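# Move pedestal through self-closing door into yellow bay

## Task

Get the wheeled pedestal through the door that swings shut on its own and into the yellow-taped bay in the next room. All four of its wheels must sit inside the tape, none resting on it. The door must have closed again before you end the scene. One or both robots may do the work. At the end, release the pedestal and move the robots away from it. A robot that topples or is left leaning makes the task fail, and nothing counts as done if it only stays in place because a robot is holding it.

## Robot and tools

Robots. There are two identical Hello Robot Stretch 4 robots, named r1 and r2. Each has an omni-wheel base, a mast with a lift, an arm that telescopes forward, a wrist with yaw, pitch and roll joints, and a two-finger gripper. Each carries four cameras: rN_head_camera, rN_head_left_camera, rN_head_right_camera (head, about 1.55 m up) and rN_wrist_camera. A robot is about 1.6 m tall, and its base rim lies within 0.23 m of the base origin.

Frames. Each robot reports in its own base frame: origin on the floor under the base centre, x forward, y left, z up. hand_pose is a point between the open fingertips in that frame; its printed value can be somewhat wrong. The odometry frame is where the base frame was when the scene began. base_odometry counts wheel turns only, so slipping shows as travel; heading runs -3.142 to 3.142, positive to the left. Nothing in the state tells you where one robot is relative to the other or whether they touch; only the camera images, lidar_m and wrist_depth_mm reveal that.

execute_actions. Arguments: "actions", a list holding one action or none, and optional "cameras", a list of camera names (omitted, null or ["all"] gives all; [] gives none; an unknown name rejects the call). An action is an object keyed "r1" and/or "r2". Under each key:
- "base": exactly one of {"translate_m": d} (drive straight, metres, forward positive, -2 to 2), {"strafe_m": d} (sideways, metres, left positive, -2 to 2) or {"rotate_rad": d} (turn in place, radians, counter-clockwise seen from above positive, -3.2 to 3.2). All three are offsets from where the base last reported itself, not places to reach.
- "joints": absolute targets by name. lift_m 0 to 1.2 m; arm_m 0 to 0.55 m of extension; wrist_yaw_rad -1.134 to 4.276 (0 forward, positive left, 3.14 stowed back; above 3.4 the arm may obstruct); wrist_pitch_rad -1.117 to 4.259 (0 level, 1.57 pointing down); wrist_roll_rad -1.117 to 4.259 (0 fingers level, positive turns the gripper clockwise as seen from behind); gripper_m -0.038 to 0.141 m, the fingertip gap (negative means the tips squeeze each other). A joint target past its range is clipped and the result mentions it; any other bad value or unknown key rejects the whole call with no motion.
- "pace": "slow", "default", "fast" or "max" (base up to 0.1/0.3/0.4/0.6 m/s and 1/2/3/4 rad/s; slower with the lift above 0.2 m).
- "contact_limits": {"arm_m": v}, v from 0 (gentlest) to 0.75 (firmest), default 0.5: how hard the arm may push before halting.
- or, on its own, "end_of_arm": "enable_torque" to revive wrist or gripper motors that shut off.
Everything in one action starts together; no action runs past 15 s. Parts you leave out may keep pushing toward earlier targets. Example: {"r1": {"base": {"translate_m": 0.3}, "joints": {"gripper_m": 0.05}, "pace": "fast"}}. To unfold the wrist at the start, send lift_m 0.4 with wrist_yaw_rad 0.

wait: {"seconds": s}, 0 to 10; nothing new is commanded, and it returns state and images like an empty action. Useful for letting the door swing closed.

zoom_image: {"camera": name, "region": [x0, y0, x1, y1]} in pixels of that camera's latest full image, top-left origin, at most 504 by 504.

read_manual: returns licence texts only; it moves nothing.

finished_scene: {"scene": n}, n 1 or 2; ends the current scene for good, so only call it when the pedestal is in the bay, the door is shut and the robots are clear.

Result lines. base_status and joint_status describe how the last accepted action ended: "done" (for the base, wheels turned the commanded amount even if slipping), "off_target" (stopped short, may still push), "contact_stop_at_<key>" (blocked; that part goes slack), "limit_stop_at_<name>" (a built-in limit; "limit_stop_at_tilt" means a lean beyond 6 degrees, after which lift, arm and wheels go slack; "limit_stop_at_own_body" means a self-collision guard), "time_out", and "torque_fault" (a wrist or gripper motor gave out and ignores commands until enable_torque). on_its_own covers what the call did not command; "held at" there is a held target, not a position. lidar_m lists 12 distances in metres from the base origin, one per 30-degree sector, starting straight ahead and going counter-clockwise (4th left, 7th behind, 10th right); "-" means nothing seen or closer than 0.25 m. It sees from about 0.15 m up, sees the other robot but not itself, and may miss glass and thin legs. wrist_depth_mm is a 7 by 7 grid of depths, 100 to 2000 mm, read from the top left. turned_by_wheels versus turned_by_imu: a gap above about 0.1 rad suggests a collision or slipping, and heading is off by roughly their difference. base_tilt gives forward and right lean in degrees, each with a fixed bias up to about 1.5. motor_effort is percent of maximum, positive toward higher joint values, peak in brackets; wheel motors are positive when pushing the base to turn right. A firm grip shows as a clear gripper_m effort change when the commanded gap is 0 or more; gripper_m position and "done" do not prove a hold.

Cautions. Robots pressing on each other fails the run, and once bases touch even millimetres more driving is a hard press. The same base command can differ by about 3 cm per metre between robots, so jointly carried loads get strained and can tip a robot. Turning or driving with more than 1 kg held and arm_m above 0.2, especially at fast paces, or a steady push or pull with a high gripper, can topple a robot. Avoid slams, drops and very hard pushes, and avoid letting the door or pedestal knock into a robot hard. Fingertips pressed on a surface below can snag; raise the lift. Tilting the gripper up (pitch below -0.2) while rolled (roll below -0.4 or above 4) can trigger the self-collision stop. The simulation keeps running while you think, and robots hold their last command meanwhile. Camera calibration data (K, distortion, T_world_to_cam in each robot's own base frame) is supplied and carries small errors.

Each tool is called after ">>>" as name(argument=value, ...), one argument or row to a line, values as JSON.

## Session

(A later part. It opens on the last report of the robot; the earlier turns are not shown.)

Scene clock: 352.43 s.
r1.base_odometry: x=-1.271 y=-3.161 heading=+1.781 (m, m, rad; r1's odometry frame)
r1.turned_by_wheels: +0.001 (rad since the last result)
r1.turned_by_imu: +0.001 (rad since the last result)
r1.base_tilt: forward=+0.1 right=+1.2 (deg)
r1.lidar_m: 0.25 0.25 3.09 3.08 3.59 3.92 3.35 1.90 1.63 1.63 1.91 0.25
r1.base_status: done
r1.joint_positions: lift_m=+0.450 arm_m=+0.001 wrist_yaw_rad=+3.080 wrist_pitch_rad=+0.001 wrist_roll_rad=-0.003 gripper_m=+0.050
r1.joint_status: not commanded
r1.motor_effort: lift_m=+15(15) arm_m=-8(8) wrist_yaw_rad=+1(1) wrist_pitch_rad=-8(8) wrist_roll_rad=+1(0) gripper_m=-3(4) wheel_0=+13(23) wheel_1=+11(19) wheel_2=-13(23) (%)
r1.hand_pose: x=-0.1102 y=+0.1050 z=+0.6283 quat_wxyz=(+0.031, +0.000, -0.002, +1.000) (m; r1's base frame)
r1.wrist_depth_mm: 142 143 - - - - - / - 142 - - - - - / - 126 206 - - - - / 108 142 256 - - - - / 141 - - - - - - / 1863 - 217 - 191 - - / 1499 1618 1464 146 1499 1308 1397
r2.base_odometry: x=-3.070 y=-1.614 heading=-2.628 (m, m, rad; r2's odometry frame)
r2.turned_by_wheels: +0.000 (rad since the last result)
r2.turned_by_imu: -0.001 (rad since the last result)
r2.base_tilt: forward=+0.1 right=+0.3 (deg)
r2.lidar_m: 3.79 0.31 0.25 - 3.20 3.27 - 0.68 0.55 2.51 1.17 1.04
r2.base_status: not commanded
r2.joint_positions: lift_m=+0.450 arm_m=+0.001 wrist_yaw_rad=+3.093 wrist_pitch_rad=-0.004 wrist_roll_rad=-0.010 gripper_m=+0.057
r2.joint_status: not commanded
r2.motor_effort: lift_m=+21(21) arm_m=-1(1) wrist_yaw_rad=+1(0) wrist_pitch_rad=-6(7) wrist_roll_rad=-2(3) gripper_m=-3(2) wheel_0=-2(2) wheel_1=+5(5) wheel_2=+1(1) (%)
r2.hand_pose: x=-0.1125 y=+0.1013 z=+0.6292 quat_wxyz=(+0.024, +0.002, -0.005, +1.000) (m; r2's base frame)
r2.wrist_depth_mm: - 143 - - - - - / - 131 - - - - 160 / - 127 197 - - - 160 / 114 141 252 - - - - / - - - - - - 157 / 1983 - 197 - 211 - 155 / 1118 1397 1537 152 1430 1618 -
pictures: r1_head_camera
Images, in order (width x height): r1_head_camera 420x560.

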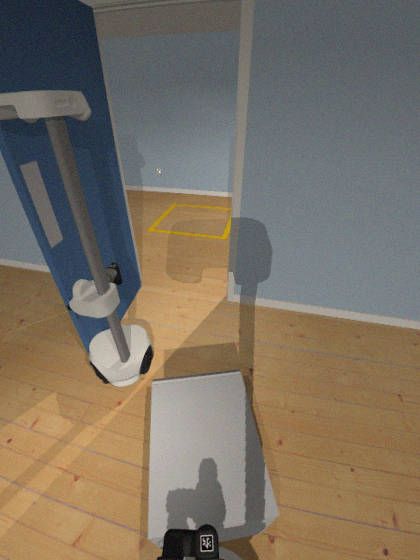

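>>> execute_actions(
  actions=[
    {"r1": {"base": {"translate_m": 0.35}, "pace": "slow"}},
  ],
  cameras=["r1_head_camera", "r1_head_left_camera"],
)

Scene clock: 361.17 s.
r1.base_odometry: x=-1.344 y=-2.819 heading=+1.782 (m, m, rad; r1's odometry frame)
r1.turned_by_wheels: +0.001 (rad since the last result)
r1.turned_by_imu: -0.002 (rad since the last result)
r1.base_tilt: forward=+0.1 right=+1.2 (deg)
r1.lidar_m: 0.25 0.25 0.27 2.99 3.46 4.27 3.55 2.01 1.74 1.72 1.75 0.25
r1.base_status: done
r1.joint_positions: lift_m=+0.450 arm_m=+0.001 wrist_yaw_rad=+3.080 wrist_pitch_rad=+0.001 wrist_roll_rad=-0.003 gripper_m=+0.050
r1.joint_status: not commanded
r1.motor_effort: lift_m=+15(15) arm_m=-8(8) wrist_yaw_rad=+1(1) wrist_pitch_rad=-8(8) wrist_roll_rad=-1(3) gripper_m=-3(1) wheel_0=+12(17) wheel_1=+12(17) wheel_2=-14(19) (%)
r1.hand_pose: x=-0.1102 y=+0.1050 z=+0.6283 quat_wxyz=(+0.031, +0.000, -0.002, +1.000) (m; r1's base frame)
r1.wrist_depth_mm: 142 144 - - - - - / - 143 - - - - - / - 126 206 - - - - / 108 142 257 - - - - / 141 - - - - - - / 1921 - 217 - 191 - - / 1537 1576 1464 146 1430 1308 1397
r2.base_odometry: x=-3.070 y=-1.614 heading=-2.628 (m, m, rad; r2's odometry frame)
r2.turned_by_wheels: +0.000 (rad since the last result)
r2.turned_by_imu: -0.002 (rad since the last result)
r2.base_tilt: forward=-0.1 right=+0.3 (deg)
r2.lidar_m: 3.80 0.30 0.25 - 3.18 3.30 - 0.65 0.37 0.32 1.16 1.03
r2.base_status: not commanded
r2.joint_positions: lift_m=+0.450 arm_m=+0.001 wrist_yaw_rad=+3.093 wrist_pitch_rad=-0.004 wrist_roll_rad=-0.010 gripper_m=+0.057
r2.joint_status: not commanded
r2.motor_effort: lift_m=+21(21) arm_m=-1(0) wrist_yaw_rad=+1(0) wrist_pitch_rad=-6(6) wrist_roll_rad=-3(3) gripper_m=-1(2) wheel_0=-2(2) wheel_1=+5(5) wheel_2=+1(1) (%)
r2.hand_pose: x=-0.1125 y=+0.1013 z=+0.6292 quat_wxyz=(+0.024, +0.002, -0.005, +1.000) (m; r2's base frame)
r2.wrist_depth_mm: - 142 - - - - - / - 131 - - - - 158 / - 127 197 - - - 159 / 114 140 252 - - - - / - - - - - - 157 / - - 197 - 213 - 155 / 1464 1430 1499 152 1464 1618 -
pictures: r1_head_camera, r1_head_left_camera
Images, in order (width x height): r1_head_camera 420x560, r1_head_left_camera 420x672.

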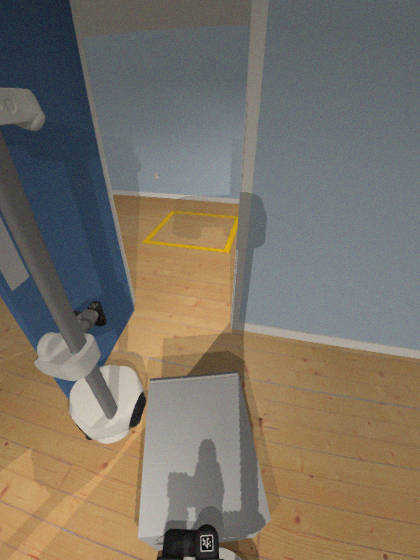

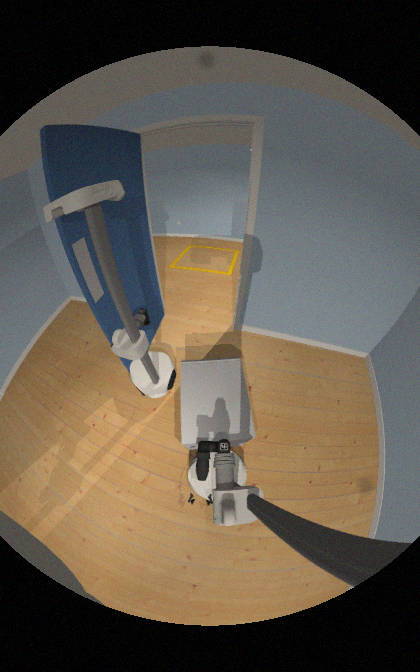

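>>> execute_actions(
  actions=[
    {"r1": {"base": {"translate_m": 0.55}, "pace": "slow"}},
  ],
  cameras=["r1_head_camera", "r1_head_left_camera"],
)

Scene clock: 369.90 s.
r1.base_odometry: x=-1.460 y=-2.282 heading=+1.782 (m, m, rad; r1's odometry frame)
r1.turned_by_wheels: +0.001 (rad since the last result)
r1.turned_by_imu: -0.003 (rad since the last result)
r1.base_tilt: forward=+0.2 right=+1.2 (deg)
r1.lidar_m: 0.25 0.25 0.29 0.46 3.32 4.79 3.76 2.18 1.87 1.89 1.13 0.25
r1.base_status: done
r1.joint_positions: lift_m=+0.450 arm_m=+0.001 wrist_yaw_rad=+3.080 wrist_pitch_rad=+0.001 wrist_roll_rad=-0.003 gripper_m=+0.050
r1.joint_status: not commanded
r1.motor_effort: lift_m=+15(15) arm_m=-8(8) wrist_yaw_rad=+1(1) wrist_pitch_rad=-7(8) wrist_roll_rad=-4(1) gripper_m=-3(3) wheel_0=+13(20) wheel_1=+12(16) wheel_2=-14(21) (%)
r1.hand_pose: x=-0.1102 y=+0.1050 z=+0.6283 quat_wxyz=(+0.031, +0.000, -0.002, +1.000) (m; r1's base frame)
r1.wrist_depth_mm: 142 144 - - - - - / - 143 - - - - - / - 126 206 - - - - / 108 142 257 - - - - / 141 - - - - - - / - - 217 - 191 - - / 1537 1576 1464 146 1464 1336 1464
r2.base_odometry: x=-3.070 y=-1.614 heading=-2.628 (m, m, rad; r2's odometry frame)
r2.turned_by_wheels: +0.000 (rad since the last result)
r2.turned_by_imu: -0.002 (rad since the last result)
r2.base_tilt: forward=+0.2 right=+0.3 (deg)
r2.lidar_m: 3.80 0.30 0.25 - 3.19 3.29 - 3.44 0.42 0.30 0.28 0.34
r2.base_status: not commanded
r2.joint_positions: lift_m=+0.450 arm_m=+0.001 wrist_yaw_rad=+3.093 wrist_pitch_rad=-0.004 wrist_roll_rad=-0.010 gripper_m=+0.057
r2.joint_status: not commanded
r2.motor_effort: lift_m=+21(21) arm_m=+0(0) wrist_yaw_rad=+0(1) wrist_pitch_rad=-6(7) wrist_roll_rad=-3(3) gripper_m=-3(1) wheel_0=-2(2) wheel_1=+5(5) wheel_2=+1(1) (%)
r2.hand_pose: x=-0.1125 y=+0.1013 z=+0.6292 quat_wxyz=(+0.024, +0.002, -0.005, +1.000) (m; r2's base frame)
r2.wrist_depth_mm: - 142 - - - - - / - 131 - - - - 159 / - 127 197 - - - 159 / 114 140 252 - - - - / - - - - - - 157 / - - 197 - 213 - 155 / 1499 1397 1576 153 1464 1576 -
pictures: r1_head_camera, r1_head_left_camera
Images, in order (width x height): r1_head_camera 420x560, r1_head_left_camera 420x672.

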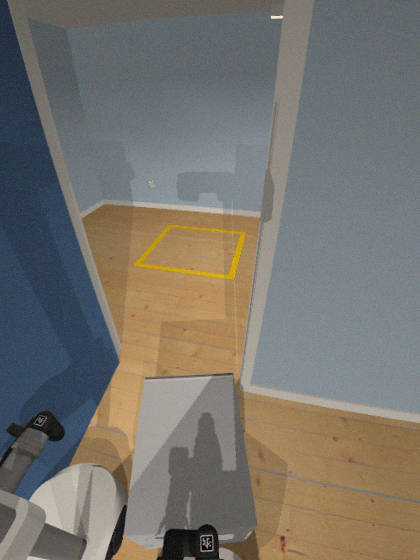

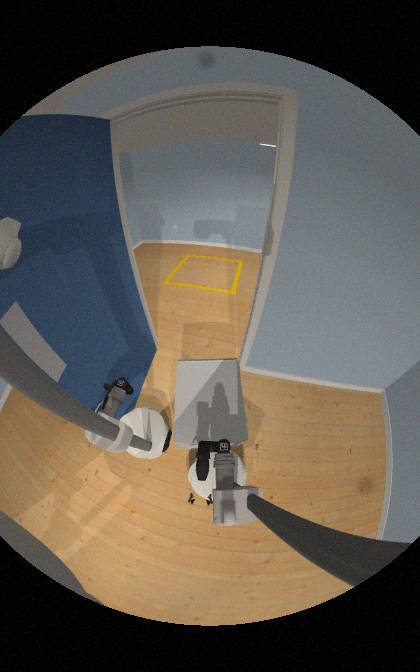

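>>> execute_actions(
  actions=[
    {"r1": {"base": {"translate_m": -0.02}}},
  ],
  cameras=[],
)

>>> execute_actions(
  actions=[
    {"r1": {"base": {"strafe_m": 0.03}}},
  ],
  cameras=[],
)

>>> execute_actions(
  actions=[
    {"r1": {"base": {"translate_m": 0.45}, "pace": "slow"}},
  ],
  cameras=["r1_head_camera", "r1_head_left_camera"],
)

Scene clock: 375.53 s.
r1.base_odometry: x=-1.456 y=-2.302 heading=+1.782 (m, m, rad; r1's odometry frame)
r1.turned_by_wheels: +0.000 (rad since the last result)
r1.turned_by_imu: -0.001 (rad since the last result)
r1.base_tilt: forward=+0.1 right=+1.2 (deg)
r1.lidar_m: 0.25 0.25 0.32 0.48 3.33 4.78 3.75 2.18 1.88 1.88 1.16 0.25
r1.base_status: done
r1.joint_positions: lift_m=+0.450 arm_m=+0.001 wrist_yaw_rad=+3.080 wrist_pitch_rad=+0.001 wrist_roll_rad=-0.003 gripper_m=+0.050
r1.joint_status: not commanded
r1.motor_effort: lift_m=+15(15) arm_m=-8(8) wrist_yaw_rad=+1(2) wrist_pitch_rad=-8(8) wrist_roll_rad=-1(2) gripper_m=-5(2) wheel_0=-4(9) wheel_1=-6(10) wheel_2=+3(13) (%)
r1.hand_pose: x=-0.1102 y=+0.1050 z=+0.6283 quat_wxyz=(+0.031, +0.000, -0.002, +1.000) (m; r1's base frame)
r1.wrist_depth_mm: 142 144 - - - - - / - 143 - - - - - / - 126 207 - - - - / 108 142 256 - - - - / 141 - - - - - - / - - 216 - 191 - - / 1576 1618 1430 145 1464 1308 1430
r2.base_odometry: x=-3.070 y=-1.614 heading=-2.628 (m, m, rad; r2's odometry frame)
r2.turned_by_wheels: +0.000 (rad since the last result)
r2.turned_by_imu: -0.001 (rad since the last result)
r2.base_tilt: forward=+0.3 right=+0.3 (deg)
r2.lidar_m: 3.78 0.29 0.25 - 3.20 3.29 - 3.44 0.43 0.29 0.28 0.36
r2.base_status: not commanded
r2.joint_positions: lift_m=+0.450 arm_m=+0.001 wrist_yaw_rad=+3.093 wrist_pitch_rad=-0.004 wrist_roll_rad=-0.010 gripper_m=+0.057
r2.joint_status: not commanded
r2.motor_effort: lift_m=+21(21) arm_m=-1(1) wrist_yaw_rad=+1(1) wrist_pitch_rad=-7(6) wrist_roll_rad=-2(3) gripper_m=-1(4) wheel_0=-2(2) wheel_1=+5(5) wheel_2=+1(1) (%)
r2.hand_pose: x=-0.1125 y=+0.1013 z=+0.6292 quat_wxyz=(+0.024, +0.002, -0.005, +1.000) (m; r2's base frame)
r2.wrist_depth_mm: - 142 - - - - - / - 130 - - - - 159 / - 126 198 - - - 159 / 114 140 251 - - - - / - - - - - - 158 / - - 198 - 213 - 155 / 1499 1430 1499 153 1464 1576 -
pictures: none
No camera images: the call's "cameras" was empty. Leave "cameras" out to get every camera's image.

Scene clock: 376.47 s.
r1.base_odometry: x=-1.485 y=-2.308 heading=+1.782 (m, m, rad; r1's odometry frame)
r1.turned_by_wheels: +0.000 (rad since the last result)
r1.turned_by_imu: +0.000 (rad since the last result)
r1.base_tilt: forward=+0.1 right=+1.2 (deg)
r1.lidar_m: 0.25 0.26 0.41 0.46 3.28 4.78 3.81 2.21 1.90 1.91 1.15 0.25
r1.base_status: done
r1.joint_positions: lift_m=+0.450 arm_m=+0.001 wrist_yaw_rad=+3.080 wrist_pitch_rad=+0.001 wrist_roll_rad=-0.003 gripper_m=+0.050
r1.joint_status: not commanded
r1.motor_effort: lift_m=+15(15) arm_m=-8(8) wrist_yaw_rad=+1(1) wrist_pitch_rad=-8(8) wrist_roll_rad=-1(0) gripper_m=-3(2) wheel_0=-2(7) wheel_1=+5(14) wheel_2=+0(2) (%)
r1.hand_pose: x=-0.1102 y=+0.1050 z=+0.6283 quat_wxyz=(+0.031, +0.000, -0.002, +1.000) (m; r1's base frame)
r1.wrist_depth_mm: 142 143 - - - - - / - 143 - - - - - / - 126 205 - - - - / 108 142 257 - - - - / 140 - - - - - - / - - 217 - 191 - - / 1499 1576 1430 146 1464 1308 1430
r2.base_odometry: x=-3.070 y=-1.614 heading=-2.628 (m, m, rad; r2's odometry frame)
r2.turned_by_wheels: +0.000 (rad since the last result)
r2.turned_by_imu: +0.000 (rad since the last result)
r2.base_tilt: forward=+0.1 right=+0.3 (deg)
r2.lidar_m: 3.78 0.31 0.25 - 3.18 3.31 - 3.47 0.42 0.29 0.28 0.36
r2.base_status: not commanded
r2.joint_positions: lift_m=+0.450 arm_m=+0.001 wrist_yaw_rad=+3.093 wrist_pitch_rad=-0.004 wrist_roll_rad=-0.010 gripper_m=+0.057
r2.joint_status: not commanded
r2.motor_effort: lift_m=+21(21) arm_m=-1(1) wrist_yaw_rad=+1(1) wrist_pitch_rad=-7(7) wrist_roll_rad=-3(3) gripper_m=+1(1) wheel_0=-2(2) wheel_1=+5(5) wheel_2=+1(1) (%)
r2.hand_pose: x=-0.1125 y=+0.1013 z=+0.6292 quat_wxyz=(+0.024, +0.002, -0.005, +1.000) (m; r2's base frame)
r2.wrist_depth_mm: - 142 - - - - - / - 130 - - - - 159 / - 127 198 - - - 159 / 114 140 253 - - - - / - - - - - - 157 / - - 198 - 213 - 155 / 1576 1430 1537 152 1464 1661 -
pictures: none
No camera images: the call's "cameras" was empty. Leave "cameras" out to get every camera's image.

Scene clock: 382.23 s.
r1.base_odometry: x=-1.580 y=-1.869 heading=+1.783 (m, m, rad; r1's odometry frame)
r1.turned_by_wheels: +0.001 (rad since the last result)
r1.turned_by_imu: +0.000 (rad since the last result)
r1.base_tilt: forward=+0.2 right=+1.2 (deg)
r1.lidar_m: 0.25 0.25 0.30 0.33 0.33 5.22 4.05 2.35 2.03 1.18 0.67 0.25
r1.base_status: done
r1.joint_positions: lift_m=+0.450 arm_m=+0.001 wrist_yaw_rad=+3.080 wrist_pitch_rad=+0.001 wrist_roll_rad=-0.003 gripper_m=+0.050
r1.joint_status: not commanded
r1.motor_effort: lift_m=+15(15) arm_m=-9(8) wrist_yaw_rad=+2(2) wrist_pitch_rad=-8(8) wrist_roll_rad=-2(1) gripper_m=-5(6) wheel_0=+15(18) wheel_1=+10(21) wheel_2=-13(22) (%)
r1.hand_pose: x=-0.1102 y=+0.1050 z=+0.6283 quat_wxyz=(+0.031, +0.000, -0.002, +1.000) (m; r1's base frame)
r1.wrist_depth_mm: 142 143 - - - - - / - 143 - - - - - / - 126 206 - - - - / 108 142 256 - - - - / 141 - - - - - - / - - 216 - 191 - - / 1537 1576 1430 146 1499 1308 1397
r2.base_odometry: x=-3.070 y=-1.614 heading=-2.628 (m, m, rad; r2's odometry frame)
r2.turned_by_wheels: +0.000 (rad since the last result)
r2.turned_by_imu: -0.002 (rad since the last result)
r2.base_tilt: forward=+0.1 right=+0.4 (deg)
r2.lidar_m: 0.58 0.31 0.25 - 3.19 3.29 - 3.48 2.57 0.33 0.33 0.41
r2.base_status: not commanded
r2.joint_positions: lift_m=+0.450 arm_m=+0.001 wrist_yaw_rad=+3.093 wrist_pitch_rad=-0.004 wrist_roll_rad=-0.010 gripper_m=+0.057
r2.joint_status: not commanded
r2.motor_effort: lift_m=+21(21) arm_m=+0(1) wrist_yaw_rad=+0(1) wrist_pitch_rad=-6(6) wrist_roll_rad=-3(2) gripper_m=-2(1) wheel_0=-2(2) wheel_1=+5(5) wheel_2=+1(1) (%)
r2.hand_pose: x=-0.1125 y=+0.1013 z=+0.6292 quat_wxyz=(+0.024, +0.002, -0.005, +1.000) (m; r2's base frame)
r2.wrist_depth_mm: - 142 - - - - - / - 131 - - - - 159 / - 127 198 - - - 160 / 114 141 252 - - - - / - - - - - - 157 / - - 197 - 212 - 155 / 1499 1430 1576 153 1499 1618 -
pictures: r1_head_camera, r1_head_left_camera
Images, in order (width x height): r1_head_camera 420x560, r1_head_left_camera 420x672.

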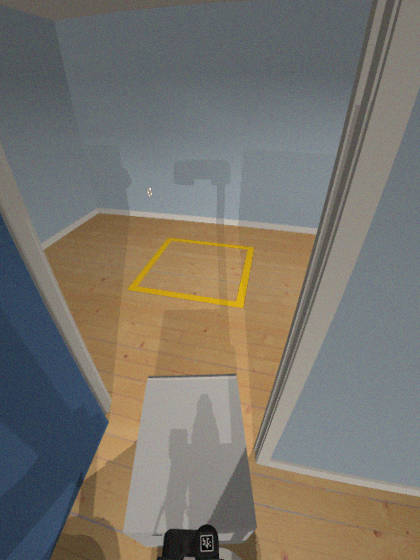

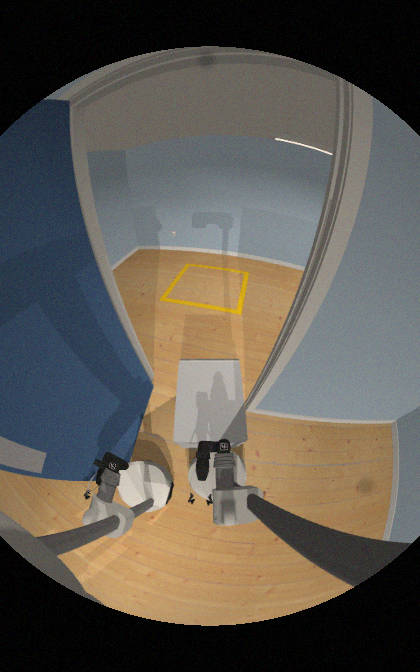

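>>> execute_actions(
  actions=[
    {"r1": {"base": {"translate_m": -0.02}}},
  ],
  cameras=[],
)

>>> execute_actions(
  actions=[
    {"r1": {"base": {"strafe_m": 0.04}}},
  ],
  cameras=[],
)

>>> execute_actions(
  actions=[
    {"r1": {"base": {"translate_m": 0.62}}},
  ],
  cameras=["r1_head_camera", "r1_head_left_camera"],
)

Scene clock: 385.03 s.
r1.base_odometry: x=-1.576 y=-1.888 heading=+1.783 (m, m, rad; r1's odometry frame)
r1.turned_by_wheels: -0.001 (rad since the last result)
r1.turned_by_imu: -0.001 (rad since the last result)
r1.base_tilt: forward=+0.2 right=+1.1 (deg)
r1.lidar_m: 0.25 0.25 0.33 0.33 0.34 5.19 4.05 2.35 2.03 1.20 0.71 0.25
r1.base_status: done
r1.joint_positions: lift_m=+0.450 arm_m=+0.001 wrist_yaw_rad=+3.080 wrist_pitch_rad=+0.001 wrist_roll_rad=-0.003 gripper_m=+0.050
r1.joint_status: not commanded
r1.motor_effort: lift_m=+15(15) arm_m=-8(8) wrist_yaw_rad=+1(1) wrist_pitch_rad=-7(8) wrist_roll_rad=-2(0) gripper_m=-4(2) wheel_0=-4(14) wheel_1=-6(6) wheel_2=+4(12) (%)
r1.hand_pose: x=-0.1102 y=+0.1050 z=+0.6283 quat_wxyz=(+0.031, +0.000, -0.002, +1.000) (m; r1's base frame)
r1.wrist_depth_mm: 142 143 - - - - - / - 142 - - - - - / - 126 206 - - - - / 108 142 257 - - - - / 141 - - - - - - / - - 216 - 191 - - / 1537 1618 1464 146 1464 1336 1397
r2.base_odometry: x=-3.070 y=-1.614 heading=-2.628 (m, m, rad; r2's odometry frame)
r2.turned_by_wheels: +0.000 (rad since the last result)
r2.turned_by_imu: -0.001 (rad since the last result)
r2.base_tilt: forward=+0.2 right=+0.3 (deg)
r2.lidar_m: 0.56 0.29 0.25 - 3.21 3.32 - 3.45 2.60 0.35 0.32 0.42
r2.base_status: not commanded
r2.joint_positions: lift_m=+0.450 arm_m=+0.001 wrist_yaw_rad=+3.093 wrist_pitch_rad=-0.004 wrist_roll_rad=-0.010 gripper_m=+0.057
r2.joint_status: not commanded
r2.motor_effort: lift_m=+21(21) arm_m=-1(0) wrist_yaw_rad=+1(0) wrist_pitch_rad=-6(7) wrist_roll_rad=-3(3) gripper_m=+0(1) wheel_0=-2(2) wheel_1=+5(5) wheel_2=+1(1) (%)
r2.hand_pose: x=-0.1125 y=+0.1013 z=+0.6292 quat_wxyz=(+0.024, +0.002, -0.005, +1.000) (m; r2's base frame)
r2.wrist_depth_mm: - 142 - - - - - / - 130 - - - - 159 / - 127 198 - - - 160 / 114 141 252 - - - - / - - - - - - 157 / - - 198 - 213 - 155 / 1499 1464 1537 153 1430 1576 -
pictures: none
No camera images: the call's "cameras" was empty. Leave "cameras" out to get every camera's image.

Scene clock: 386.07 s.
r1.base_odometry: x=-1.614 y=-1.897 heading=+1.783 (m, m, rad; r1's odometry frame)
r1.turned_by_wheels: +0.000 (rad since the last result)
r1.turned_by_imu: +0.000 (rad since the last result)
r1.base_tilt: forward=+0.2 right=+1.2 (deg)
r1.lidar_m: 0.25 0.25 0.63 0.27 0.30 5.19 4.13 2.39 2.05 1.22 0.68 0.25
r1.base_status: done
r1.joint_positions: lift_m=+0.450 arm_m=+0.001 wrist_yaw_rad=+3.080 wrist_pitch_rad=+0.001 wrist_roll_rad=-0.003 gripper_m=+0.050
r1.joint_status: not commanded
r1.motor_effort: lift_m=+15(15) arm_m=-8(8) wrist_yaw_rad=+1(1) wrist_pitch_rad=-8(8) wrist_roll_rad=-1(0) gripper_m=-5(3) wheel_0=-4(10) wheel_1=+5(18) wheel_2=+0(3) (%)
r1.hand_pose: x=-0.1102 y=+0.1050 z=+0.6283 quat_wxyz=(+0.031, +0.000, -0.002, +1.000) (m; r1's base frame)
r1.wrist_depth_mm: 142 143 - - - - - / - 143 - - - - - / - 126 206 - - - 377 / 108 142 258 - - - - / 141 - - - - - - / - - 218 - 191 - - / 1537 1618 1464 146 1499 1308 1430
r2.base_odometry: x=-3.070 y=-1.614 heading=-2.628 (m, m, rad; r2's odometry frame)
r2.turned_by_wheels: +0.000 (rad since the last result)
r2.turned_by_imu: +0.000 (rad since the last result)
r2.base_tilt: forward=+0.1 right=+0.1 (deg)
r2.lidar_m: 0.56 0.29 0.25 - 3.18 3.29 - 3.47 2.58 0.32 0.30 0.34
r2.base_status: not commanded
r2.joint_positions: lift_m=+0.450 arm_m=+0.001 wrist_yaw_rad=+3.093 wrist_pitch_rad=-0.004 wrist_roll_rad=-0.010 gripper_m=+0.057
r2.joint_status: not commanded
r2.motor_effort: lift_m=+21(21) arm_m=+0(0) wrist_yaw_rad=+0(1) wrist_pitch_rad=-6(7) wrist_roll_rad=-3(2) gripper_m=-3(1) wheel_0=-2(2) wheel_1=+5(5) wheel_2=+1(1) (%)
r2.hand_pose: x=-0.1125 y=+0.1013 z=+0.6292 quat_wxyz=(+0.024, +0.002, -0.005, +1.000) (m; r2's base frame)
r2.wrist_depth_mm: - 143 - - - - - / - 131 - - - - 159 / - 127 198 - - - 160 / 114 140 253 - - - - / - - - - - - 158 / - - 197 - 213 - 155 / 1537 1430 1576 153 1537 1661 -
pictures: none
No camera images: the call's "cameras" was empty. Leave "cameras" out to get every camera's image.

Scene clock: 389.60 s.
r1.base_odometry: x=-1.745 y=-1.291 heading=+1.783 (m, m, rad; r1's odometry frame)
r1.turned_by_wheels: +0.001 (rad since the last result)
r1.turned_by_imu: +0.008 (rad since the last result)
r1.base_tilt: forward=+0.2 right=+1.2 (deg)
r1.lidar_m: 0.25 0.25 0.32 0.51 0.58 0.65 - 2.58 2.28 0.30 2.62 0.25
r1.base_status: done
r1.joint_positions: lift_m=+0.450 arm_m=+0.001 wrist_yaw_rad=+3.080 wrist_pitch_rad=+0.001 wrist_roll_rad=-0.003 gripper_m=+0.050
r1.joint_status: not commanded
r1.motor_effort: lift_m=+16(16) arm_m=-8(8) wrist_yaw_rad=+1(1) wrist_pitch_rad=-8(8) wrist_roll_rad=+0(2) gripper_m=-4(3) wheel_0=+10(27) wheel_1=+9(19) wheel_2=-9(29) (%)
r1.hand_pose: x=-0.1102 y=+0.1050 z=+0.6282 quat_wxyz=(+0.031, +0.000, -0.002, +1.000) (m; r1's base frame)
r1.wrist_depth_mm: 142 143 - - - - 732 / - 143 - - - - 750 / - 126 206 - - - 759 / 108 141 257 - - 699 741 / 141 - - - - - 750 / - - 217 - 190 - 798 / 1499 1618 1430 146 1205 904 809
r2.base_odometry: x=-3.070 y=-1.614 heading=-2.628 (m, m, rad; r2's odometry frame)
r2.turned_by_wheels: +0.000 (rad since the last result)
r2.turned_by_imu: -0.001 (rad since the last result)
r2.base_tilt: forward=+0.2 right=+0.2 (deg)
r2.lidar_m: 0.66 0.28 0.25 - 3.20 3.28 - 3.45 2.58 2.50 1.19 0.65
r2.base_status: not commanded
r2.joint_positions: lift_m=+0.450 arm_m=+0.001 wrist_yaw_rad=+3.093 wrist_pitch_rad=-0.004 wrist_roll_rad=-0.010 gripper_m=+0.057
r2.joint_status: not commanded
r2.motor_effort: lift_m=+21(21) arm_m=-1(1) wrist_yaw_rad=+1(1) wrist_pitch_rad=-6(6) wrist_roll_rad=-3(3) gripper_m=-3(2) wheel_0=-2(2) wheel_1=+5(5) wheel_2=+1(1) (%)
r2.hand_pose: x=-0.1125 y=+0.1013 z=+0.6292 quat_wxyz=(+0.024, +0.002, -0.005, +1.000) (m; r2's base frame)
r2.wrist_depth_mm: - 143 - - - - - / - 131 - - - - 159 / - 127 198 - - - 159 / 114 140 252 - - - - / - - - - - - 157 / - - 198 - 213 - 155 / 1499 1499 1576 153 1464 1661 -
pictures: r1_head_camera, r1_head_left_camera
Images, in order (width x height): r1_head_camera 420x560, r1_head_left_camera 420x672.

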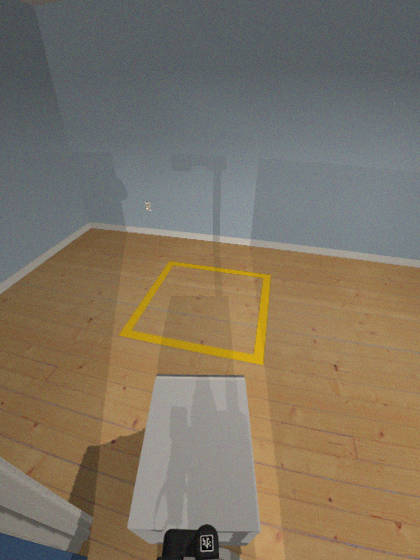

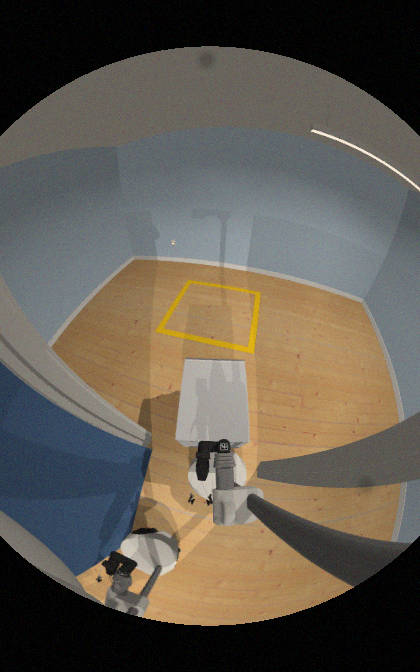

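>>> execute_actions(
  actions=[
    {"r1": {"base": {"translate_m": 0.7}}},
  ],
  cameras=["r1_head_camera"],
)

Scene clock: 395.93 s.
r1.base_odometry: x=-1.894 y=-0.608 heading=+1.784 (m, m, rad; r1's odometry frame)
r1.turned_by_wheels: +0.001 (rad since the last result)
r1.turned_by_imu: -0.002 (rad since the last result)
r1.base_tilt: forward=+0.2 right=+1.3 (deg)
r1.lidar_m: 0.25 0.25 0.30 1.01 0.63 0.72 1.33 0.70 1.03 2.41 2.63 0.25
r1.base_status: done
r1.joint_positions: lift_m=+0.450 arm_m=+0.001 wrist_yaw_rad=+3.080 wrist_pitch_rad=+0.001 wrist_roll_rad=-0.003 gripper_m=+0.050
r1.joint_status: not commanded
r1.motor_effort: lift_m=+16(16) arm_m=-8(8) wrist_yaw_rad=+1(1) wrist_pitch_rad=-8(8) wrist_roll_rad=-1(3) gripper_m=-4(5) wheel_0=+11(23) wheel_1=+10(17) wheel_2=-10(23) (%)
r1.hand_pose: x=-0.1102 y=+0.1050 z=+0.6282 quat_wxyz=(+0.031, +0.000, -0.002, +1.000) (m; r1's base frame)
r1.wrist_depth_mm: 142 144 - - - 820 569 / - 143 - - - 831 574 / - 126 206 - - 854 569 / 108 142 257 - 1537 891 603 / 141 - - - - 904 609 / 723 - 217 - 191 831 615 / 715 1464 1397 145 1336 707 627
r2.base_odometry: x=-3.070 y=-1.614 heading=-2.628 (m, m, rad; r2's odometry frame)
r2.turned_by_wheels: +0.000 (rad since the last result)
r2.turned_by_imu: -0.002 (rad since the last result)
r2.base_tilt: forward=+0.2 right=+0.3 (deg)
r2.lidar_m: 1.28 0.30 0.25 - 3.21 3.30 - 3.45 2.58 2.48 1.19 1.04
r2.base_status: not commanded
r2.joint_positions: lift_m=+0.450 arm_m=+0.001 wrist_yaw_rad=+3.093 wrist_pitch_rad=-0.004 wrist_roll_rad=-0.010 gripper_m=+0.057
r2.joint_status: not commanded
r2.motor_effort: lift_m=+21(21) arm_m=-1(0) wrist_yaw_rad=+0(1) wrist_pitch_rad=-6(7) wrist_roll_rad=-3(3) gripper_m=-1(1) wheel_0=-2(2) wheel_1=+5(5) wheel_2=+1(1) (%)
r2.hand_pose: x=-0.1125 y=+0.1013 z=+0.6292 quat_wxyz=(+0.024, +0.002, -0.005, +1.000) (m; r2's base frame)
r2.wrist_depth_mm: - 142 - - - - - / - 131 - - - - 159 / - 127 198 - - - 159 / 114 140 252 - - - - / - - - - - - 157 / - - 198 - 213 - 156 / 1537 1464 1537 153 1499 1576 -
pictures: r1_head_camera
Images, in order (width x height): r1_head_camera 420x560.

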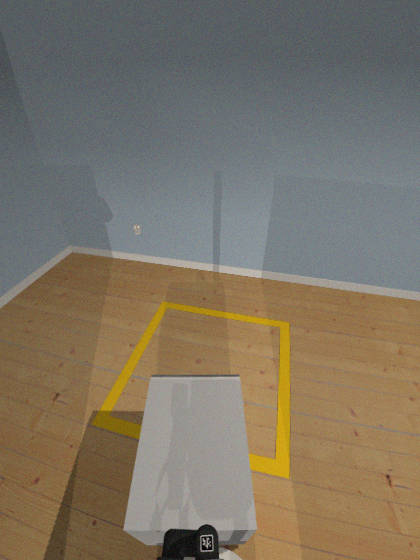

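>>> execute_actions(
  actions=[
    {"r1": {"base": {"translate_m": -0.02}}, "r2": {"base": {"translate_m": -0.6}}},
  ],
  cameras=[],
)

>>> execute_actions(
  actions=[
    {"r1": {"base": {"strafe_m": 0.045}}},
  ],
  cameras=[],
)

>>> execute_actions(
  actions=[
    {"r1": {"base": {"translate_m": 0.68}}},
  ],
  cameras=[],
)

>>> execute_actions(
  actions=[
    {"r1": {"base": {"translate_m": -0.6}}},
  ],
  cameras=["r1_head_camera", "r1_head_left_camera", "r2_head_camera"],
)

Scene clock: 402.33 s.
r1.base_odometry: x=-1.889 y=-0.627 heading=+1.784 (m, m, rad; r1's odometry frame)
r1.turned_by_wheels: +0.000 (rad since the last result)
r1.turned_by_imu: -0.001 (rad since the last result)
r1.base_tilt: forward=+0.2 right=+1.2 (deg)
r1.lidar_m: 0.25 0.26 0.38 0.94 0.62 0.67 0.84 0.68 1.02 2.41 2.66 0.25
r1.base_status: done
r1.joint_positions: lift_m=+0.450 arm_m=+0.001 wrist_yaw_rad=+3.080 wrist_pitch_rad=+0.001 wrist_roll_rad=-0.003 gripper_m=+0.050
r1.joint_status: not commanded
r1.motor_effort: lift_m=+16(16) arm_m=-8(8) wrist_yaw_rad=+0(1) wrist_pitch_rad=-8(8) wrist_roll_rad=+0(2) gripper_m=-7(6) wheel_0=-4(10) wheel_1=-6(11) wheel_2=+3(12) (%)
r1.hand_pose: x=-0.1102 y=+0.1050 z=+0.6282 quat_wxyz=(+0.031, +0.000, -0.002, +1.000) (m; r1's base frame)
r1.wrist_depth_mm: 142 143 - 1025 788 661 574 / - 143 1229 1008 798 668 580 / - 126 205 991 809 676 591 / 108 142 258 1025 820 676 597 / 140 - - 1025 809 676 603 / 699 - 216 991 191 668 603 / 699 1464 1366 146 778 634 603
r2.base_odometry: x=-2.547 y=-1.320 heading=-2.629 (m, m, rad; r2's odometry frame)
r2.turned_by_wheels: +0.000 (rad since the last result)
r2.turned_by_imu: +0.000 (rad since the last result)
r2.base_tilt: forward=+0.2 right=+0.3 (deg)
r2.lidar_m: 1.07 1.50 2.17 2.26 2.38 3.35 - 3.42 2.56 2.47 1.99 0.98
r2.base_status: done
r2.joint_positions: lift_m=+0.450 arm_m=+0.001 wrist_yaw_rad=+3.093 wrist_pitch_rad=-0.004 wrist_roll_rad=-0.010 gripper_m=+0.057
r2.joint_status: not commanded
r2.motor_effort: lift_m=+21(21) arm_m=-1(1) wrist_yaw_rad=+0(1) wrist_pitch_rad=-6(6) wrist_roll_rad=-3(3) gripper_m=-1(4) wheel_0=+0(8) wheel_1=-1(5) wheel_2=-1(8) (%)
r2.hand_pose: x=-0.1125 y=+0.1013 z=+0.6292 quat_wxyz=(+0.024, +0.002, -0.005, +1.000) (m; r2's base frame)
r2.wrist_depth_mm: - 142 - - - - - / - 130 - - - - - / - 127 198 - - - - / 114 140 251 - - - - / - - - - - - - / - - 196 - 213 - - / 1464 1430 1537 152 1464 1618 1661
pictures: none
No camera images: the call's "cameras" was empty. Leave "cameras" out to get every camera's image.

Scene clock: 403.40 s.
r1.base_odometry: x=-1.933 y=-0.636 heading=+1.784 (m, m, rad; r1's odometry frame)
r1.turned_by_wheels: +0.000 (rad since the last result)
r1.turned_by_imu: +0.000 (rad since the last result)
r1.base_tilt: forward=+0.1 right=+1.2 (deg)
r1.lidar_m: 0.25 0.25 2.27 0.93 0.59 0.58 0.61 0.71 0.98 2.48 2.70 0.25
r1.base_status: done
r1.joint_positions: lift_m=+0.450 arm_m=+0.001 wrist_yaw_rad=+3.080 wrist_pitch_rad=+0.001 wrist_roll_rad=-0.003 gripper_m=+0.050
r1.joint_status: not commanded
r1.motor_effort: lift_m=+16(16) arm_m=-8(8) wrist_yaw_rad=+1(1) wrist_pitch_rad=-7(8) wrist_roll_rad=-2(1) gripper_m=-4(4) wheel_0=-4(12) wheel_1=+5(14) wheel_2=+0(1) (%)
r1.hand_pose: x=-0.1102 y=+0.1050 z=+0.6282 quat_wxyz=(+0.031, +0.000, -0.002, +1.000) (m; r1's base frame)
r1.wrist_depth_mm: 142 143 809 732 668 615 517 / - 143 778 732 661 609 521 / - 126 206 741 661 609 525 / 108 142 257 741 668 609 530 / 141 878 820 741 668 609 530 / 707 - 217 741 192 603 539 / 707 1366 798 146 661 597 535
r2.base_odometry: x=-2.547 y=-1.320 heading=-2.629 (m, m, rad; r2's odometry frame)
r2.turned_by_wheels: +0.000 (rad since the last result)
r2.turned_by_imu: +0.000 (rad since the last result)
r2.base_tilt: forward=+0.1 right=+0.3 (deg)
r2.lidar_m: 1.36 1.51 2.13 2.25 2.37 3.32 - 3.40 2.54 2.48 1.98 1.31
r2.base_status: not commanded
r2.joint_positions: lift_m=+0.450 arm_m=+0.001 wrist_yaw_rad=+3.093 wrist_pitch_rad=-0.004 wrist_roll_rad=-0.010 gripper_m=+0.057
r2.joint_status: not commanded
r2.motor_effort: lift_m=+21(21) arm_m=-1(0) wrist_yaw_rad=+1(1) wrist_pitch_rad=-7(7) wrist_roll_rad=-3(3) gripper_m=-1(2) wheel_0=+0(0) wheel_1=-1(1) wheel_2=-1(1) (%)
r2.hand_pose: x=-0.1125 y=+0.1013 z=+0.6292 quat_wxyz=(+0.024, +0.002, -0.005, +1.000) (m; r2's base frame)
r2.wrist_depth_mm: - 142 - - - - - / - 130 - - - - - / - 127 197 - - - - / 114 140 253 - - - - / - - - - - - - / - - 197 - 213 - - / 1537 1397 1576 153 1464 1661 1661
pictures: none
No camera images: the call's "cameras" was empty. Leave "cameras" out to get every camera's image.

Scene clock: 407.13 s.
r1.base_odometry: x=-2.078 y=+0.028 heading=+1.785 (m, m, rad; r1's odometry frame)
r1.turned_by_wheels: +0.001 (rad since the last result)
r1.turned_by_imu: +0.011 (rad since the last result)
r1.base_tilt: forward=+0.1 right=+1.1 (deg)
r1.lidar_m: 0.25 0.25 2.07 2.07 1.28 1.11 1.17 1.33 2.37 2.65 1.90 0.25
r1.base_status: done
r1.joint_positions: lift_m=+0.450 arm_m=+0.001 wrist_yaw_rad=+3.080 wrist_pitch_rad=+0.001 wrist_roll_rad=-0.003 gripper_m=+0.050
r1.joint_status: not commanded
r1.motor_effort: lift_m=+17(16) arm_m=-8(8) wrist_yaw_rad=+1(1) wrist_pitch_rad=-7(8) wrist_roll_rad=-3(2) gripper_m=-5(2) wheel_0=+9(30) wheel_1=+9(24) wheel_2=-7(27) (%)
r1.hand_pose: x=-0.1102 y=+0.1050 z=+0.6282 quat_wxyz=(+0.031, +0.000, -0.002, +1.000) (m; r1's base frame)
r1.wrist_depth_mm: 141 144 1366 1308 1255 1098 1060 / - 143 1366 1308 1255 1098 1060 / - 126 206 1308 1229 1118 1078 / 108 142 258 1308 1229 1098 1060 / 141 1366 1397 1308 1255 1098 1078 / 1464 1366 216 1281 191 1098 1042 / 1430 1366 1366 146 1205 1078 1078
r2.base_odometry: x=-2.547 y=-1.320 heading=-2.629 (m, m, rad; r2's odometry frame)
r2.turned_by_wheels: +0.000 (rad since the last result)
r2.turned_by_imu: -0.001 (rad since the last result)
r2.base_tilt: forward=+0.2 right=+0.2 (deg)
r2.lidar_m: 1.45 1.52 2.13 2.26 2.38 3.33 - 3.40 2.55 2.48 1.99 1.48
r2.base_status: not commanded
r2.joint_positions: lift_m=+0.450 arm_m=+0.001 wrist_yaw_rad=+3.093 wrist_pitch_rad=-0.004 wrist_roll_rad=-0.010 gripper_m=+0.057
r2.joint_status: not commanded
r2.motor_effort: lift_m=+21(21) arm_m=-1(0) wrist_yaw_rad=+0(1) wrist_pitch_rad=-7(6) wrist_roll_rad=-3(3) gripper_m=-2(1) wheel_0=+0(1) wheel_1=-1(1) wheel_2=-1(1) (%)
r2.hand_pose: x=-0.1125 y=+0.1013 z=+0.6292 quat_wxyz=(+0.024, +0.002, -0.005, +1.000) (m; r2's base frame)
r2.wrist_depth_mm: - 142 - - - - - / - 131 - - - - - / - 127 198 - - - - / 114 141 252 - - - - / - - - - - - - / - - 197 - 212 - - / 1499 1464 1537 153 1430 1576 1661
pictures: none
No camera images: the call's "cameras" was empty. Leave "cameras" out to get every camera's image.

Scene clock: 410.63 s.
r1.base_odometry: x=-1.951 y=-0.558 heading=+1.784 (m, m, rad; r1's odometry frame)
r1.turned_by_wheels: +0.000 (rad since the last result)
r1.turned_by_imu: +0.000 (rad since the last result)
r1.base_tilt: forward=+0.2 right=+1.1 (deg)
r1.lidar_m: 0.78 2.57 2.23 1.06 0.63 0.59 0.60 0.74 1.17 2.48 2.57 2.22
r1.base_status: done
r1.joint_positions: lift_m=+0.450 arm_m=+0.001 wrist_yaw_rad=+3.080 wrist_pitch_rad=+0.001 wrist_roll_rad=-0.003 gripper_m=+0.050
r1.joint_status: not commanded
r1.motor_effort: lift_m=+16(17) arm_m=-8(8) wrist_yaw_rad=+2(2) wrist_pitch_rad=-8(8) wrist_roll_rad=-1(2) gripper_m=-4(3) wheel_0=-4(6) wheel_1=-5(11) wheel_2=+4(12) (%)
r1.hand_pose: x=-0.1102 y=+0.1050 z=+0.6282 quat_wxyz=(+0.031, +0.000, -0.002, +1.000) (m; r1's base frame)
r1.wrist_depth_mm: 142 143 768 732 699 661 559 / - 143 759 741 691 661 554 / - 126 206 741 691 676 554 / 108 142 256 732 691 661 559 / 141 820 778 732 699 654 554 / 788 820 217 732 191 654 554 / 768 831 759 145 676 647 549
r2.base_odometry: x=-2.547 y=-1.320 heading=-2.629 (m, m, rad; r2's odometry frame)
r2.turned_by_wheels: +0.000 (rad since the last result)
r2.turned_by_imu: -0.001 (rad since the last result)
r2.base_tilt: forward=+0.0 right=+0.4 (deg)
r2.lidar_m: 1.43 1.55 2.14 2.26 2.38 3.36 - 3.40 2.55 2.47 2.02 1.44
r2.base_status: not commanded
r2.joint_positions: lift_m=+0.450 arm_m=+0.001 wrist_yaw_rad=+3.093 wrist_pitch_rad=-0.004 wrist_roll_rad=-0.010 gripper_m=+0.057
r2.joint_status: not commanded
r2.motor_effort: lift_m=+21(21) arm_m=+0(1) wrist_yaw_rad=+1(0) wrist_pitch_rad=-6(6) wrist_roll_rad=-3(3) gripper_m=-1(1) wheel_0=+0(0) wheel_1=-1(1) wheel_2=-1(1) (%)
r2.hand_pose: x=-0.1125 y=+0.1013 z=+0.6292 quat_wxyz=(+0.024, +0.002, -0.005, +1.000) (m; r2's base frame)
r2.wrist_depth_mm: - 142 - - - - - / - 130 - - - - - / - 127 197 - - - - / 114 140 253 - - - - / - - - - - - - / - - 196 - 213 - - / 1499 1397 1576 153 1464 1618 1661
pictures: r1_head_camera, r1_head_left_camera, r2_head_camera
Images, in order (width x height): r1_head_camera 420x560, r1_head_left_camera 420x672, r2_head_camera 420x560.

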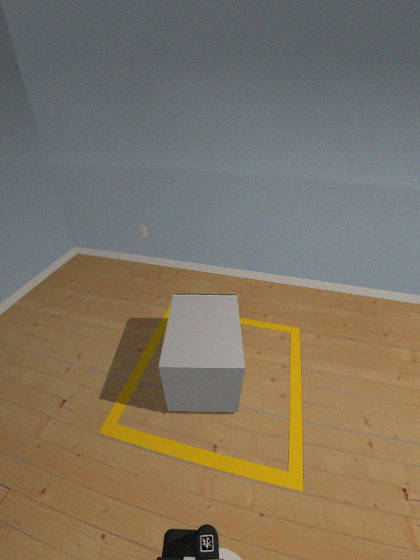

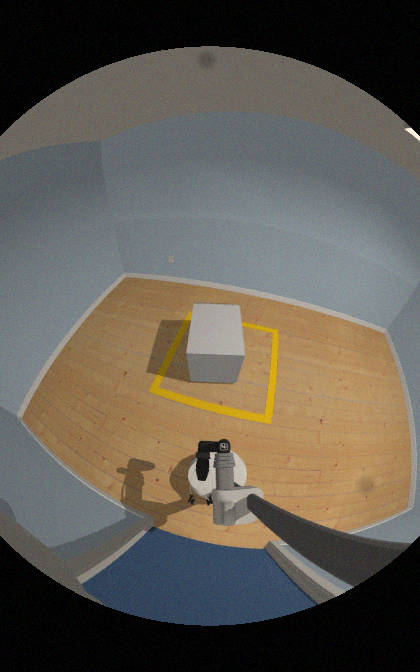

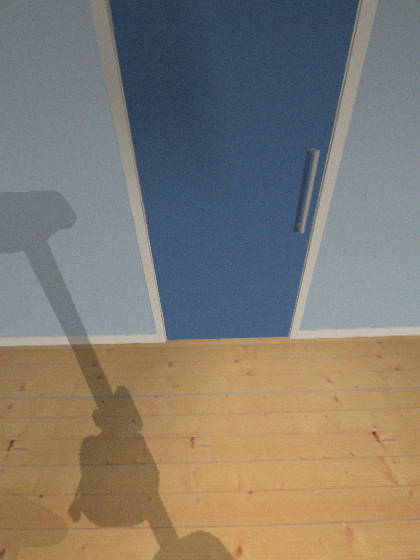

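>>> finished_scene(
  scene=2,
)

The scene is finished: the task was done.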